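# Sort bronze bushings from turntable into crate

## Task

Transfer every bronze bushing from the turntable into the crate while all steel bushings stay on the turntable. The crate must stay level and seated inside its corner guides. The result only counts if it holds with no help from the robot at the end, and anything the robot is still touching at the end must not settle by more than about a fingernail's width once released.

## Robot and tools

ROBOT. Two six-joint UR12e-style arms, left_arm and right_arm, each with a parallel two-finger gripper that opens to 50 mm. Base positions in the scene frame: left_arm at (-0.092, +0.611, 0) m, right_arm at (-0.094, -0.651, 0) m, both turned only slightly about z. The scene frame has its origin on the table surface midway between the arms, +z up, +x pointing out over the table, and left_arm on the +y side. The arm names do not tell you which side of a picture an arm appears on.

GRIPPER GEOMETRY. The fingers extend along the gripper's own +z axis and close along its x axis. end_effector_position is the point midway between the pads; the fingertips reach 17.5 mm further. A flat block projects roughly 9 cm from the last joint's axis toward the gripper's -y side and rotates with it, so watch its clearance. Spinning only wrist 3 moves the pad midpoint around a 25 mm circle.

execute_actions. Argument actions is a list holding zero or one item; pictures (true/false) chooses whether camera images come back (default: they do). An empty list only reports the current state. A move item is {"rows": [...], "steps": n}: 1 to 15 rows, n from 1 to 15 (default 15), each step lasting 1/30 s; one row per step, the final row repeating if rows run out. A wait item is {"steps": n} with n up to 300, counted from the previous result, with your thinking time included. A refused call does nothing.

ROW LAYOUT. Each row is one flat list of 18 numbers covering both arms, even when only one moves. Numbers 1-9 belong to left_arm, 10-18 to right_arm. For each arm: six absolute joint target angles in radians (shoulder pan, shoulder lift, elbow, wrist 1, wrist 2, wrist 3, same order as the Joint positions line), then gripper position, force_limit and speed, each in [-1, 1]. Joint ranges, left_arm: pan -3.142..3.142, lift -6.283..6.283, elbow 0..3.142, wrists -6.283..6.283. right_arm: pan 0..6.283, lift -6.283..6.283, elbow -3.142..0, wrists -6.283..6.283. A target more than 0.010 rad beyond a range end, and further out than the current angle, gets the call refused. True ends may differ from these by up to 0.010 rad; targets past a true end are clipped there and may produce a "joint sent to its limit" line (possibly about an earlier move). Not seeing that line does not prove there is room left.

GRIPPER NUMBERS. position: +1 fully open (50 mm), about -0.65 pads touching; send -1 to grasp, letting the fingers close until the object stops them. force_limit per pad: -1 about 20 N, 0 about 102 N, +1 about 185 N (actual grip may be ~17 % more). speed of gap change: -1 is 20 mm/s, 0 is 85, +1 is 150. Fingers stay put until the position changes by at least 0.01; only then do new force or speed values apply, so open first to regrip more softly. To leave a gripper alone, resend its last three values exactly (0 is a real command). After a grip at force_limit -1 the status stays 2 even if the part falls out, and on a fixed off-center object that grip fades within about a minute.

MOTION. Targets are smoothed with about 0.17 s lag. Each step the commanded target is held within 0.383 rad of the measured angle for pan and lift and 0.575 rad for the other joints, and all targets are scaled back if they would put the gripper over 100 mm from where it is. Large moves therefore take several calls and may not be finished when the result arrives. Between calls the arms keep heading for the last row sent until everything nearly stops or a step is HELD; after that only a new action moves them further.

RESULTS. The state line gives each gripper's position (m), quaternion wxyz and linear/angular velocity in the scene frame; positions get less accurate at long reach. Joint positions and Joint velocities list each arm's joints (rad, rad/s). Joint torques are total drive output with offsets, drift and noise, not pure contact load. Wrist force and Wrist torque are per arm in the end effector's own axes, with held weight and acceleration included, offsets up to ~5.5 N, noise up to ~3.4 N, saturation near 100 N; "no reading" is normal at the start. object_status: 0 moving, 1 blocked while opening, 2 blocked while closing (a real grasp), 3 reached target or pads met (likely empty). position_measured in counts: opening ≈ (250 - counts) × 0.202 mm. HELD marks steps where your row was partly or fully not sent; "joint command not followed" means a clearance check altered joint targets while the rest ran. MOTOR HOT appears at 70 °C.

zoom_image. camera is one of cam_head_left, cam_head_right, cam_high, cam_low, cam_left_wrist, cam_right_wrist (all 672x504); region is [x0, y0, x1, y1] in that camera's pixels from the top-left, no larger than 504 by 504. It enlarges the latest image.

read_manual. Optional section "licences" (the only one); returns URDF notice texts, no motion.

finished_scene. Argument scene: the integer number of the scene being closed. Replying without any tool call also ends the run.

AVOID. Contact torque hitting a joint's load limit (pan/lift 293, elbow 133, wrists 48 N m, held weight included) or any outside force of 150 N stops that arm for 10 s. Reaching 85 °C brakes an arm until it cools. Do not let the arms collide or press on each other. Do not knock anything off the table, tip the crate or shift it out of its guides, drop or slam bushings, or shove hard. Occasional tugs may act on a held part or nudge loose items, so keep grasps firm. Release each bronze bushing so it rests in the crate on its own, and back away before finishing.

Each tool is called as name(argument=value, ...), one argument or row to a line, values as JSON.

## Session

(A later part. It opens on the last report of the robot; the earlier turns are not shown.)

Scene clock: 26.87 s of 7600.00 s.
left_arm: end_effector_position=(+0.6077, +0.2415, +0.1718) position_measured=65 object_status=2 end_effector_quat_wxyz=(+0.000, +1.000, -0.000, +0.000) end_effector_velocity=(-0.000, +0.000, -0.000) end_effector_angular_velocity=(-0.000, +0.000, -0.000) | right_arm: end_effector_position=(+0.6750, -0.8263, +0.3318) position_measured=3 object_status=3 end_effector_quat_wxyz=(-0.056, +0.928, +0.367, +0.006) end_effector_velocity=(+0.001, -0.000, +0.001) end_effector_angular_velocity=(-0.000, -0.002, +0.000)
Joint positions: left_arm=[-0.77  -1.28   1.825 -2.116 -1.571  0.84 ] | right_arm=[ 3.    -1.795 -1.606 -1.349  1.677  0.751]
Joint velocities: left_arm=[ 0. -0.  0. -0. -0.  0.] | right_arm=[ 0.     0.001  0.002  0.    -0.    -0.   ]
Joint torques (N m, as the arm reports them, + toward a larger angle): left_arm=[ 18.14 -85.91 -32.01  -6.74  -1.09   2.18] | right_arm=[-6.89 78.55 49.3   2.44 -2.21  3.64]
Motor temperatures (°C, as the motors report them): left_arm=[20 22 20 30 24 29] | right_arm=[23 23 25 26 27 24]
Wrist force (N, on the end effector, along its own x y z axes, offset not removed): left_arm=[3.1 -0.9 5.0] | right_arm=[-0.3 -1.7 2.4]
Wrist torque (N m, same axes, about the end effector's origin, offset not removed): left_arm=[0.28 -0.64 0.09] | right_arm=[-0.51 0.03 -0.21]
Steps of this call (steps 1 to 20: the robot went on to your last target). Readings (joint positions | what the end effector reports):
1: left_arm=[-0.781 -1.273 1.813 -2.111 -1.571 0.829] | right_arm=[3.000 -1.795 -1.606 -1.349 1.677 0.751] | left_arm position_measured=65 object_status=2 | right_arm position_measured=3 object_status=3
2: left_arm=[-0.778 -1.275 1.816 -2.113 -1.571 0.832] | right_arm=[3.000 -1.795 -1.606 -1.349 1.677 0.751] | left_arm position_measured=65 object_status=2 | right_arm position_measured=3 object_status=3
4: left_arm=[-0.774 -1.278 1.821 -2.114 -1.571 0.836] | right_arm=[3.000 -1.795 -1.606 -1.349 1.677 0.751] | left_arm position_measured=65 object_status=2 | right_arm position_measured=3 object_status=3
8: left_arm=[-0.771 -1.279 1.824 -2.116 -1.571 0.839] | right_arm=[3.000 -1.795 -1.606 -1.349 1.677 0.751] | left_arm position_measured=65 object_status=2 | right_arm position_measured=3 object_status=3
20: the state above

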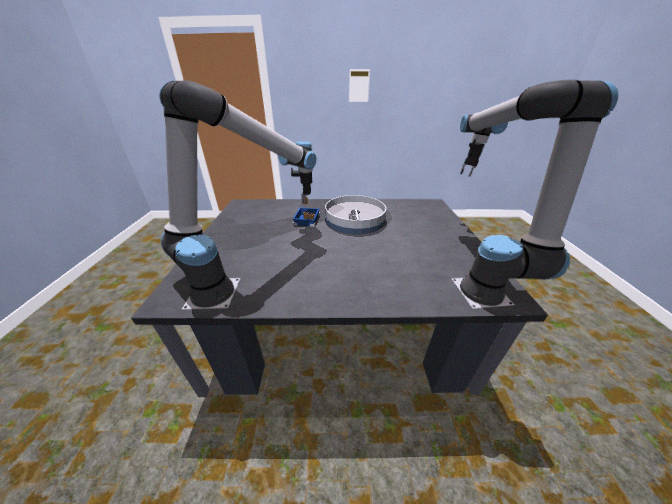

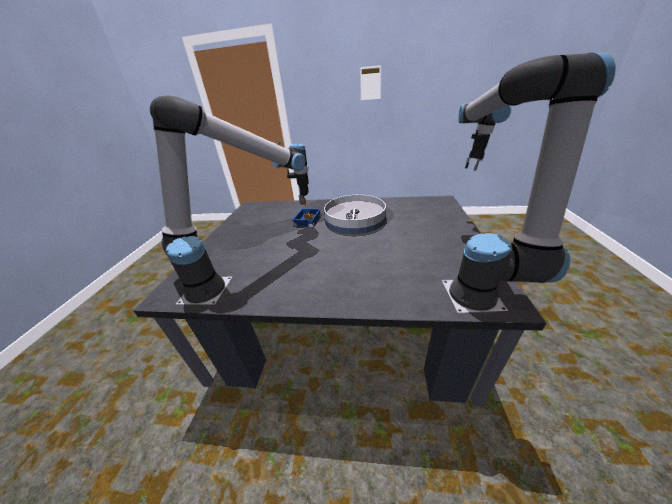

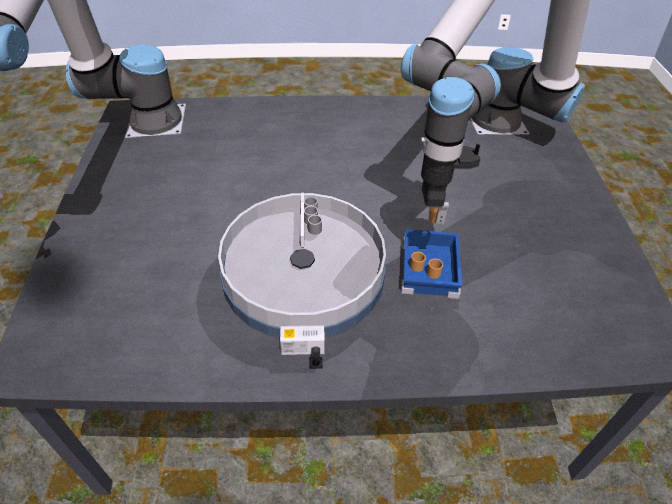

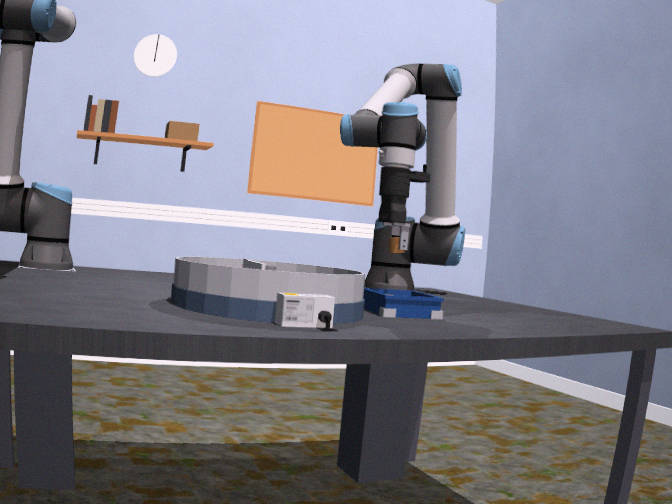

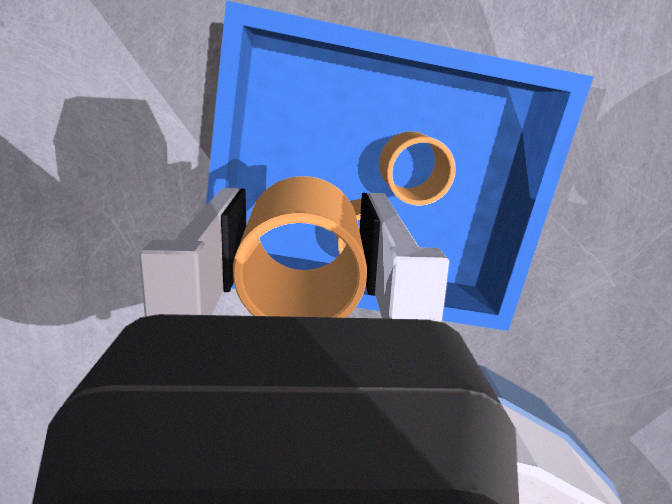

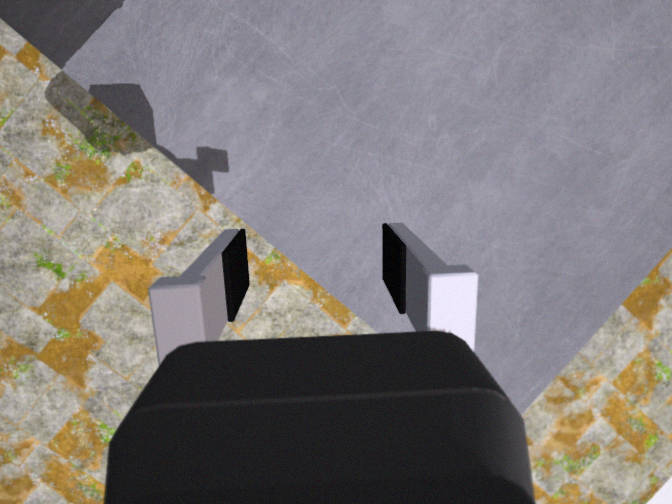

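execute_actions(
  actions=[
    {"rows":[[-0.755,-1.17,1.902,-2.303,-1.571,0.855,-1,-0.5,0,3.0,-1.795,-1.606,-1.349,1.677,0.751,1,0,0]]},
  ],
  pictures=false,
)

execute_actions(
  actions=[
    {"rows":[[-0.755,-1.1455,1.916,-2.341,-1.571,0.855,-1,-0.5,0,3.0,-1.795,-1.606,-1.349,1.677,0.751,1,0,0]]},
  ],
  pictures=false,
)

execute_actions(
  actions=[
    {"rows":[[-0.755,-1.1455,1.916,-2.341,-1.571,0.855,0.85,-0.5,0,3.0,-1.795,-1.606,-1.349,1.677,0.751,1,0,0]],"steps":8},
  ],
  pictures=false,
)

execute_actions(
  actions=[
    {"rows":[[-0.755,-1.28,1.825,-2.116,-1.571,0.855,0.85,-0.5,0,3.0,-1.795,-1.606,-1.349,1.677,0.751,1,0,0]]},
  ],
)

Scene clock: 28.60 s of 7600.00 s.
left_arm: end_effector_position=(+0.6134, +0.2521, +0.0644) position_measured=65 object_status=2 end_effector_quat_wxyz=(+0.000, +1.000, -0.000, -0.000) end_effector_velocity=(+0.001, +0.001, -0.010) end_effector_angular_velocity=(-0.003, -0.003, +0.000) | right_arm: end_effector_position=(+0.6750, -0.8263, +0.3318) position_measured=3 object_status=3 end_effector_quat_wxyz=(-0.056, +0.928, +0.367, +0.006) end_effector_velocity=(-0.000, -0.000, -0.000) end_effector_angular_velocity=(+0.000, +0.000, +0.001)
Joint positions: left_arm=[-0.755 -1.171  1.901 -2.301 -1.571  0.855] | right_arm=[ 3.    -1.795 -1.606 -1.349  1.677  0.751]
Joint velocities: left_arm=[ 0.001  0.011  0.007 -0.023  0.     0.001] | right_arm=[-0.     0.    -0.     0.     0.    -0.001]
Joint torques (N m, as the arm reports them, + toward a larger angle): left_arm=[ 18.82 -73.26 -25.43  -7.47   0.45   1.71] | right_arm=[-4.98 75.86 47.25  1.88 -2.62  3.45]
Motor temperatures (°C, as the motors report them): left_arm=[20 22 20 30 24 29] | right_arm=[23 23 25 26 27 24]
Wrist force (N, on the end effector, along its own x y z axes, offset not removed): left_arm=[6.4 -2.7 2.1] | right_arm=[-9.5 -1.7 -6.9]
Wrist torque (N m, same axes, about the end effector's origin, offset not removed): left_arm=[-0.13 -1.27 0.01] | right_arm=[-0.86 1.68 0.04]
Steps of this call (steps 1 to 15: the robot went on to your last target; steps 16 to 37: nothing new was sent; steps 38 to 52: all 15 steps of this action). Readings (joint positions | what the end effector reports):
38: left_arm=[-0.770 -1.279 1.826 -2.117 -1.571 0.840] | right_arm=[3.000 -1.795 -1.606 -1.349 1.677 0.751] | left_arm position_measured=65 object_status=2 | right_arm position_measured=3 object_status=3
39: left_arm=[-0.767 -1.271 1.833 -2.127 -1.571 0.843] | right_arm=[3.000 -1.795 -1.606 -1.349 1.677 0.751] | left_arm position_measured=65 object_status=2 | right_arm position_measured=3 object_status=3
41: left_arm=[-0.762 -1.228 1.865 -2.190 -1.571 0.848] | right_arm=[3.000 -1.795 -1.606 -1.349 1.677 0.751] | left_arm position_measured=65 object_status=2 | right_arm position_measured=3 object_status=3
45: left_arm=[-0.757 -1.183 1.893 -2.276 -1.571 0.853] | right_arm=[3.000 -1.795 -1.606 -1.349 1.677 0.751] | left_arm position_measured=65 object_status=2 | right_arm position_measured=3 object_status=3
52: the state above

Scene clock: 29.10 s of 7600.00 s.
left_arm: end_effector_position=(+0.6123, +0.2531, +0.0413) position_measured=65 object_status=2 end_effector_quat_wxyz=(-0.000, +1.000, -0.000, -0.000) end_effector_velocity=(-0.000, +0.000, -0.002) end_effector_angular_velocity=(+0.001, +0.000, -0.001) | right_arm: end_effector_position=(+0.6750, -0.8263, +0.3318) position_measured=3 object_status=3 end_effector_quat_wxyz=(-0.056, +0.928, +0.367, +0.006) end_effector_velocity=(+0.001, -0.000, +0.002) end_effector_angular_velocity=(-0.001, -0.003, +0.001)
Joint positions: left_arm=[-0.755 -1.146  1.916 -2.341 -1.571  0.855] | right_arm=[ 3.    -1.795 -1.606 -1.349  1.677  0.751]
Joint velocities: left_arm=[ 0.     0.002  0.001 -0.003  0.     0.001] | right_arm=[ 0.     0.001  0.002  0.    -0.001 -0.   ]
Joint torques (N m, as the arm reports them, + toward a larger angle): left_arm=[ 16.   -69.32 -25.95  -6.63   2.48   2.11] | right_arm=[-7.51 76.83 48.46  2.38 -2.06  3.63]
Motor temperatures (°C, as the motors report them): left_arm=[20 22 20 30 24 29] | right_arm=[23 23 25 26 27 24]
Wrist force (N, on the end effector, along its own x y z axes, offset not removed): left_arm=[3.8 -1.1 6.5] | right_arm=[0.2 -5.3 -5.0]
Wrist torque (N m, same axes, about the end effector's origin, offset not removed): left_arm=[0.04 -0.79 0.01] | right_arm=[-1.28 -0.04 -0.27]
Steps of this call (steps 1 to 15: all 15 steps of this action). Readings (joint positions | what the end effector reports):
1: left_arm=[-0.755 -1.170 1.902 -2.302 -1.571 0.855] | right_arm=[3.000 -1.795 -1.606 -1.349 1.677 0.751] | left_arm position_measured=65 object_status=2 | right_arm position_measured=3 object_status=3
2: left_arm=[-0.755 -1.166 1.904 -2.309 -1.571 0.855] | right_arm=[3.000 -1.795 -1.606 -1.349 1.677 0.751] | left_arm position_measured=65 object_status=2 | right_arm position_measured=3 object_status=3
4: left_arm=[-0.755 -1.156 1.910 -2.324 -1.571 0.855] | right_arm=[3.000 -1.795 -1.606 -1.349 1.677 0.751] | left_arm position_measured=65 object_status=2 | right_arm position_measured=3 object_status=3
8: left_arm=[-0.755 -1.148 1.915 -2.337 -1.571 0.855] | right_arm=[3.000 -1.795 -1.606 -1.349 1.677 0.751] | left_arm position_measured=65 object_status=2 | right_arm position_measured=3 object_status=3
15: the state above

Scene clock: 29.37 s of 7600.00 s.
left_arm: end_effector_position=(+0.6123, +0.2531, +0.0412) position_measured=25 object_status=0 end_effector_quat_wxyz=(-0.000, +1.000, -0.000, -0.000) end_effector_velocity=(+0.000, +0.000, +0.000) end_effector_angular_velocity=(-0.000, -0.001, -0.001) | right_arm: end_effector_position=(+0.6750, -0.8263, +0.3318) position_measured=3 object_status=3 end_effector_quat_wxyz=(-0.056, +0.928, +0.367, +0.006) end_effector_velocity=(-0.001, -0.000, -0.001) end_effector_angular_velocity=(-0.001, +0.001, -0.001)
Joint positions: left_arm=[-0.755 -1.146  1.916 -2.341 -1.571  0.855] | right_arm=[ 3.    -1.795 -1.606 -1.349  1.677  0.751]
Joint velocities: left_arm=[ 0.     0.    -0.    -0.     0.     0.001] | right_arm=[-0.     0.    -0.001  0.    -0.001  0.001]
Joint torques (N m, as the arm reports them, + toward a larger angle): left_arm=[ 18.6  -68.41 -25.96  -6.67   2.65   1.89] | right_arm=[-7.24 78.77 47.73  3.05 -2.21  3.61]
Motor temperatures (°C, as the motors report them): left_arm=[20 22 20 30 24 29] | right_arm=[23 23 25 26 27 24]
Wrist force (N, on the end effector, along its own x y z axes, offset not removed): left_arm=[6.9 1.0 -1.1] | right_arm=[0.2 -1.2 -5.6]
Wrist torque (N m, same axes, about the end effector's origin, offset not removed): left_arm=[0.58 -1.35 0.10] | right_arm=[-0.70 -0.05 -0.13]
Steps of this call (steps 1 to 8: all 8 steps of this action). Readings (joint positions | what the end effector reports):
1: left_arm=[-0.755 -1.146 1.916 -2.341 -1.571 0.855] | right_arm=[3.000 -1.795 -1.606 -1.349 1.677 0.751] | left_arm position_measured=57 object_status=0 | right_arm position_measured=3 object_status=3
2: left_arm=[-0.755 -1.146 1.916 -2.341 -1.571 0.855] | right_arm=[3.000 -1.795 -1.606 -1.349 1.677 0.751] | left_arm position_measured=43 object_status=0 | right_arm position_measured=3 object_status=3
4: left_arm=[-0.755 -1.146 1.916 -2.341 -1.571 0.855] | right_arm=[3.000 -1.795 -1.606 -1.349 1.677 0.751] | left_arm position_measured=25 object_status=0 | right_arm position_measured=3 object_status=3
8: the state above

Scene clock: 29.87 s of 7600.00 s.
left_arm: end_effector_position=(+0.6138, +0.2519, +0.1703) position_measured=25 object_status=3 end_effector_quat_wxyz=(+0.000, +1.000, -0.000, +0.000) end_effector_velocity=(-0.003, +0.002, +0.016) end_effector_angular_velocity=(+0.004, +0.005, -0.000) | right_arm: end_effector_position=(+0.6750, -0.8263, +0.3318) position_measured=3 object_status=3 end_effector_quat_wxyz=(-0.056, +0.928, +0.367, +0.006) end_effector_velocity=(+0.000, +0.000, +0.001) end_effector_angular_velocity=(-0.000, -0.002, -0.000)
Joint positions: left_arm=[-0.755 -1.278  1.826 -2.119 -1.571  0.855] | right_arm=[ 3.    -1.795 -1.606 -1.349  1.677  0.751]
Joint velocities: left_arm=[-0.    -0.017 -0.01   0.033  0.    -0.   ] | right_arm=[0.    0.001 0.001 0.    0.    0.   ]
Joint torques (N m, as the arm reports them, + toward a larger angle): left_arm=[ 12.25 -80.75 -53.38  -2.45   1.78   1.96] | right_arm=[-9.15 79.35 48.38  2.58 -1.82  3.64]
Motor temperatures (°C, as the motors report them): left_arm=[20 22 20 30 24 29] | right_arm=[23 23 25 26 27 24]
Wrist force (N, on the end effector, along its own x y z axes, offset not removed): left_arm=[6.6 -1.6 -1.6] | right_arm=[-7.7 0.0 -2.0]
Wrist torque (N m, same axes, about the end effector's origin, offset not removed): left_arm=[-0.14 -1.43 0.08] | right_arm=[-0.49 1.37 0.04]
Steps of this call (steps 1 to 15: all 15 steps of this action). Readings (joint positions | what the end effector reports):
1: left_arm=[-0.755 -1.146 1.916 -2.340 -1.571 0.855] | right_arm=[3.000 -1.795 -1.606 -1.349 1.677 0.751] | left_arm position_measured=25 object_status=0 | right_arm position_measured=3 object_status=3
2: left_arm=[-0.755 -1.155 1.909 -2.330 -1.571 0.855] | right_arm=[3.000 -1.795 -1.606 -1.349 1.677 0.751] | left_arm position_measured=25 object_status=0 | right_arm position_measured=3 object_status=3
4: left_arm=[-0.755 -1.199 1.877 -2.266 -1.571 0.855] | right_arm=[3.000 -1.795 -1.606 -1.349 1.677 0.751] | left_arm position_measured=25 object_status=3 | right_arm position_measured=3 object_status=3
8: left_arm=[-0.755 -1.260 1.838 -2.155 -1.571 0.855] | right_arm=[3.000 -1.795 -1.606 -1.349 1.677 0.751] | left_arm position_measured=25 object_status=3 | right_arm position_measured=3 object_status=3
15: the state above

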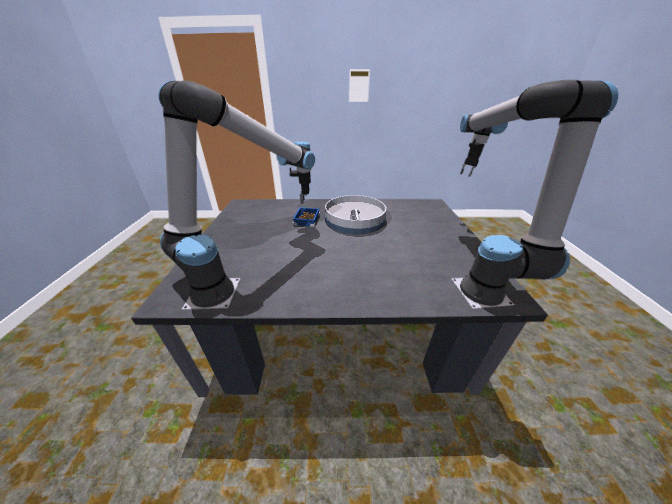

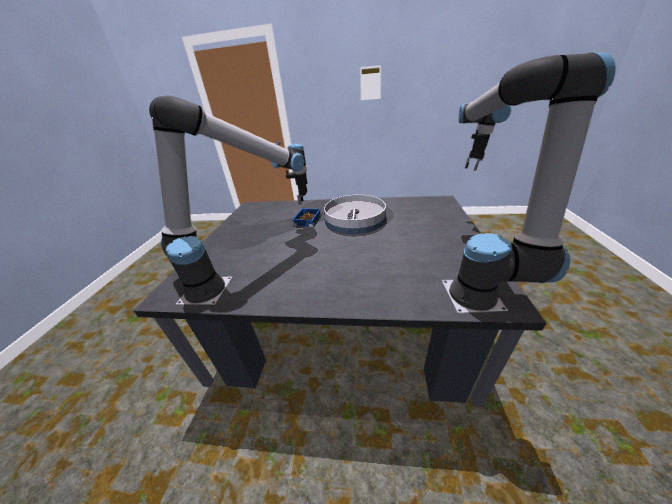

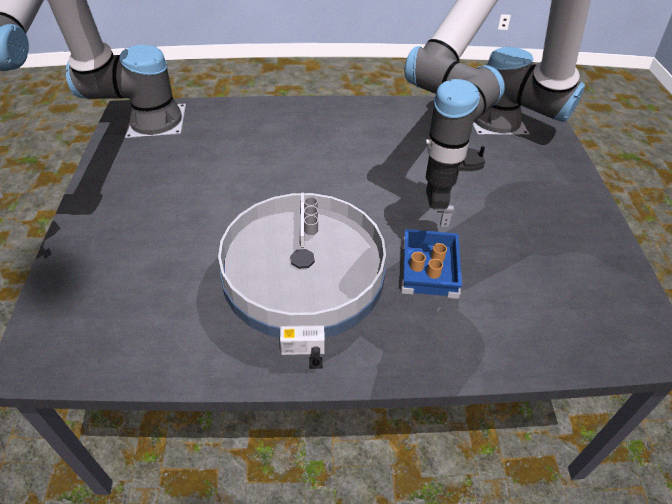

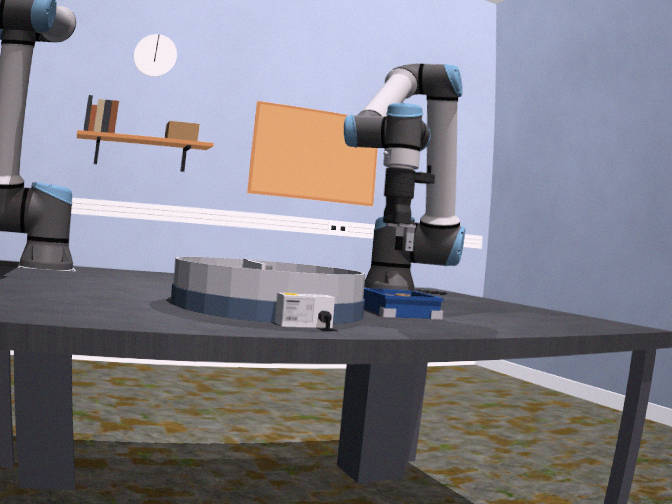

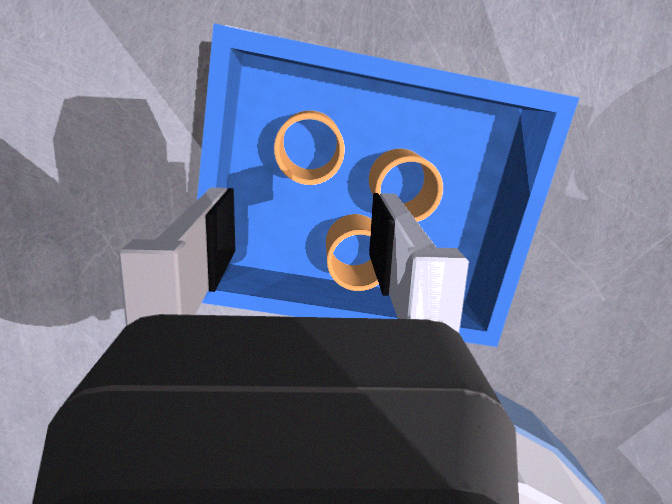

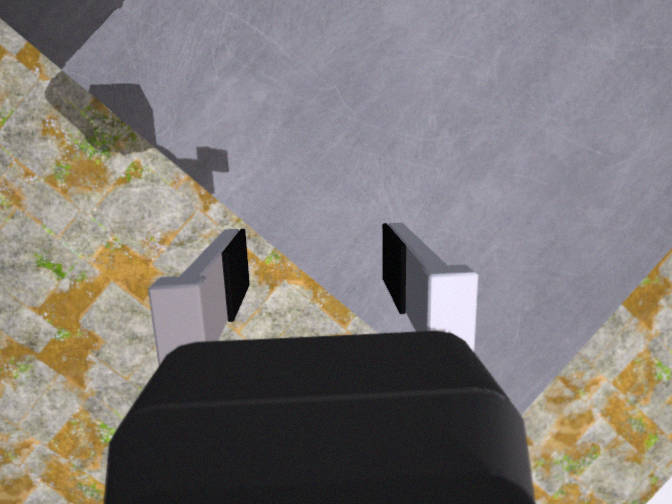

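finished_scene(
  scene=2,
)

The scene is finished: the task was done.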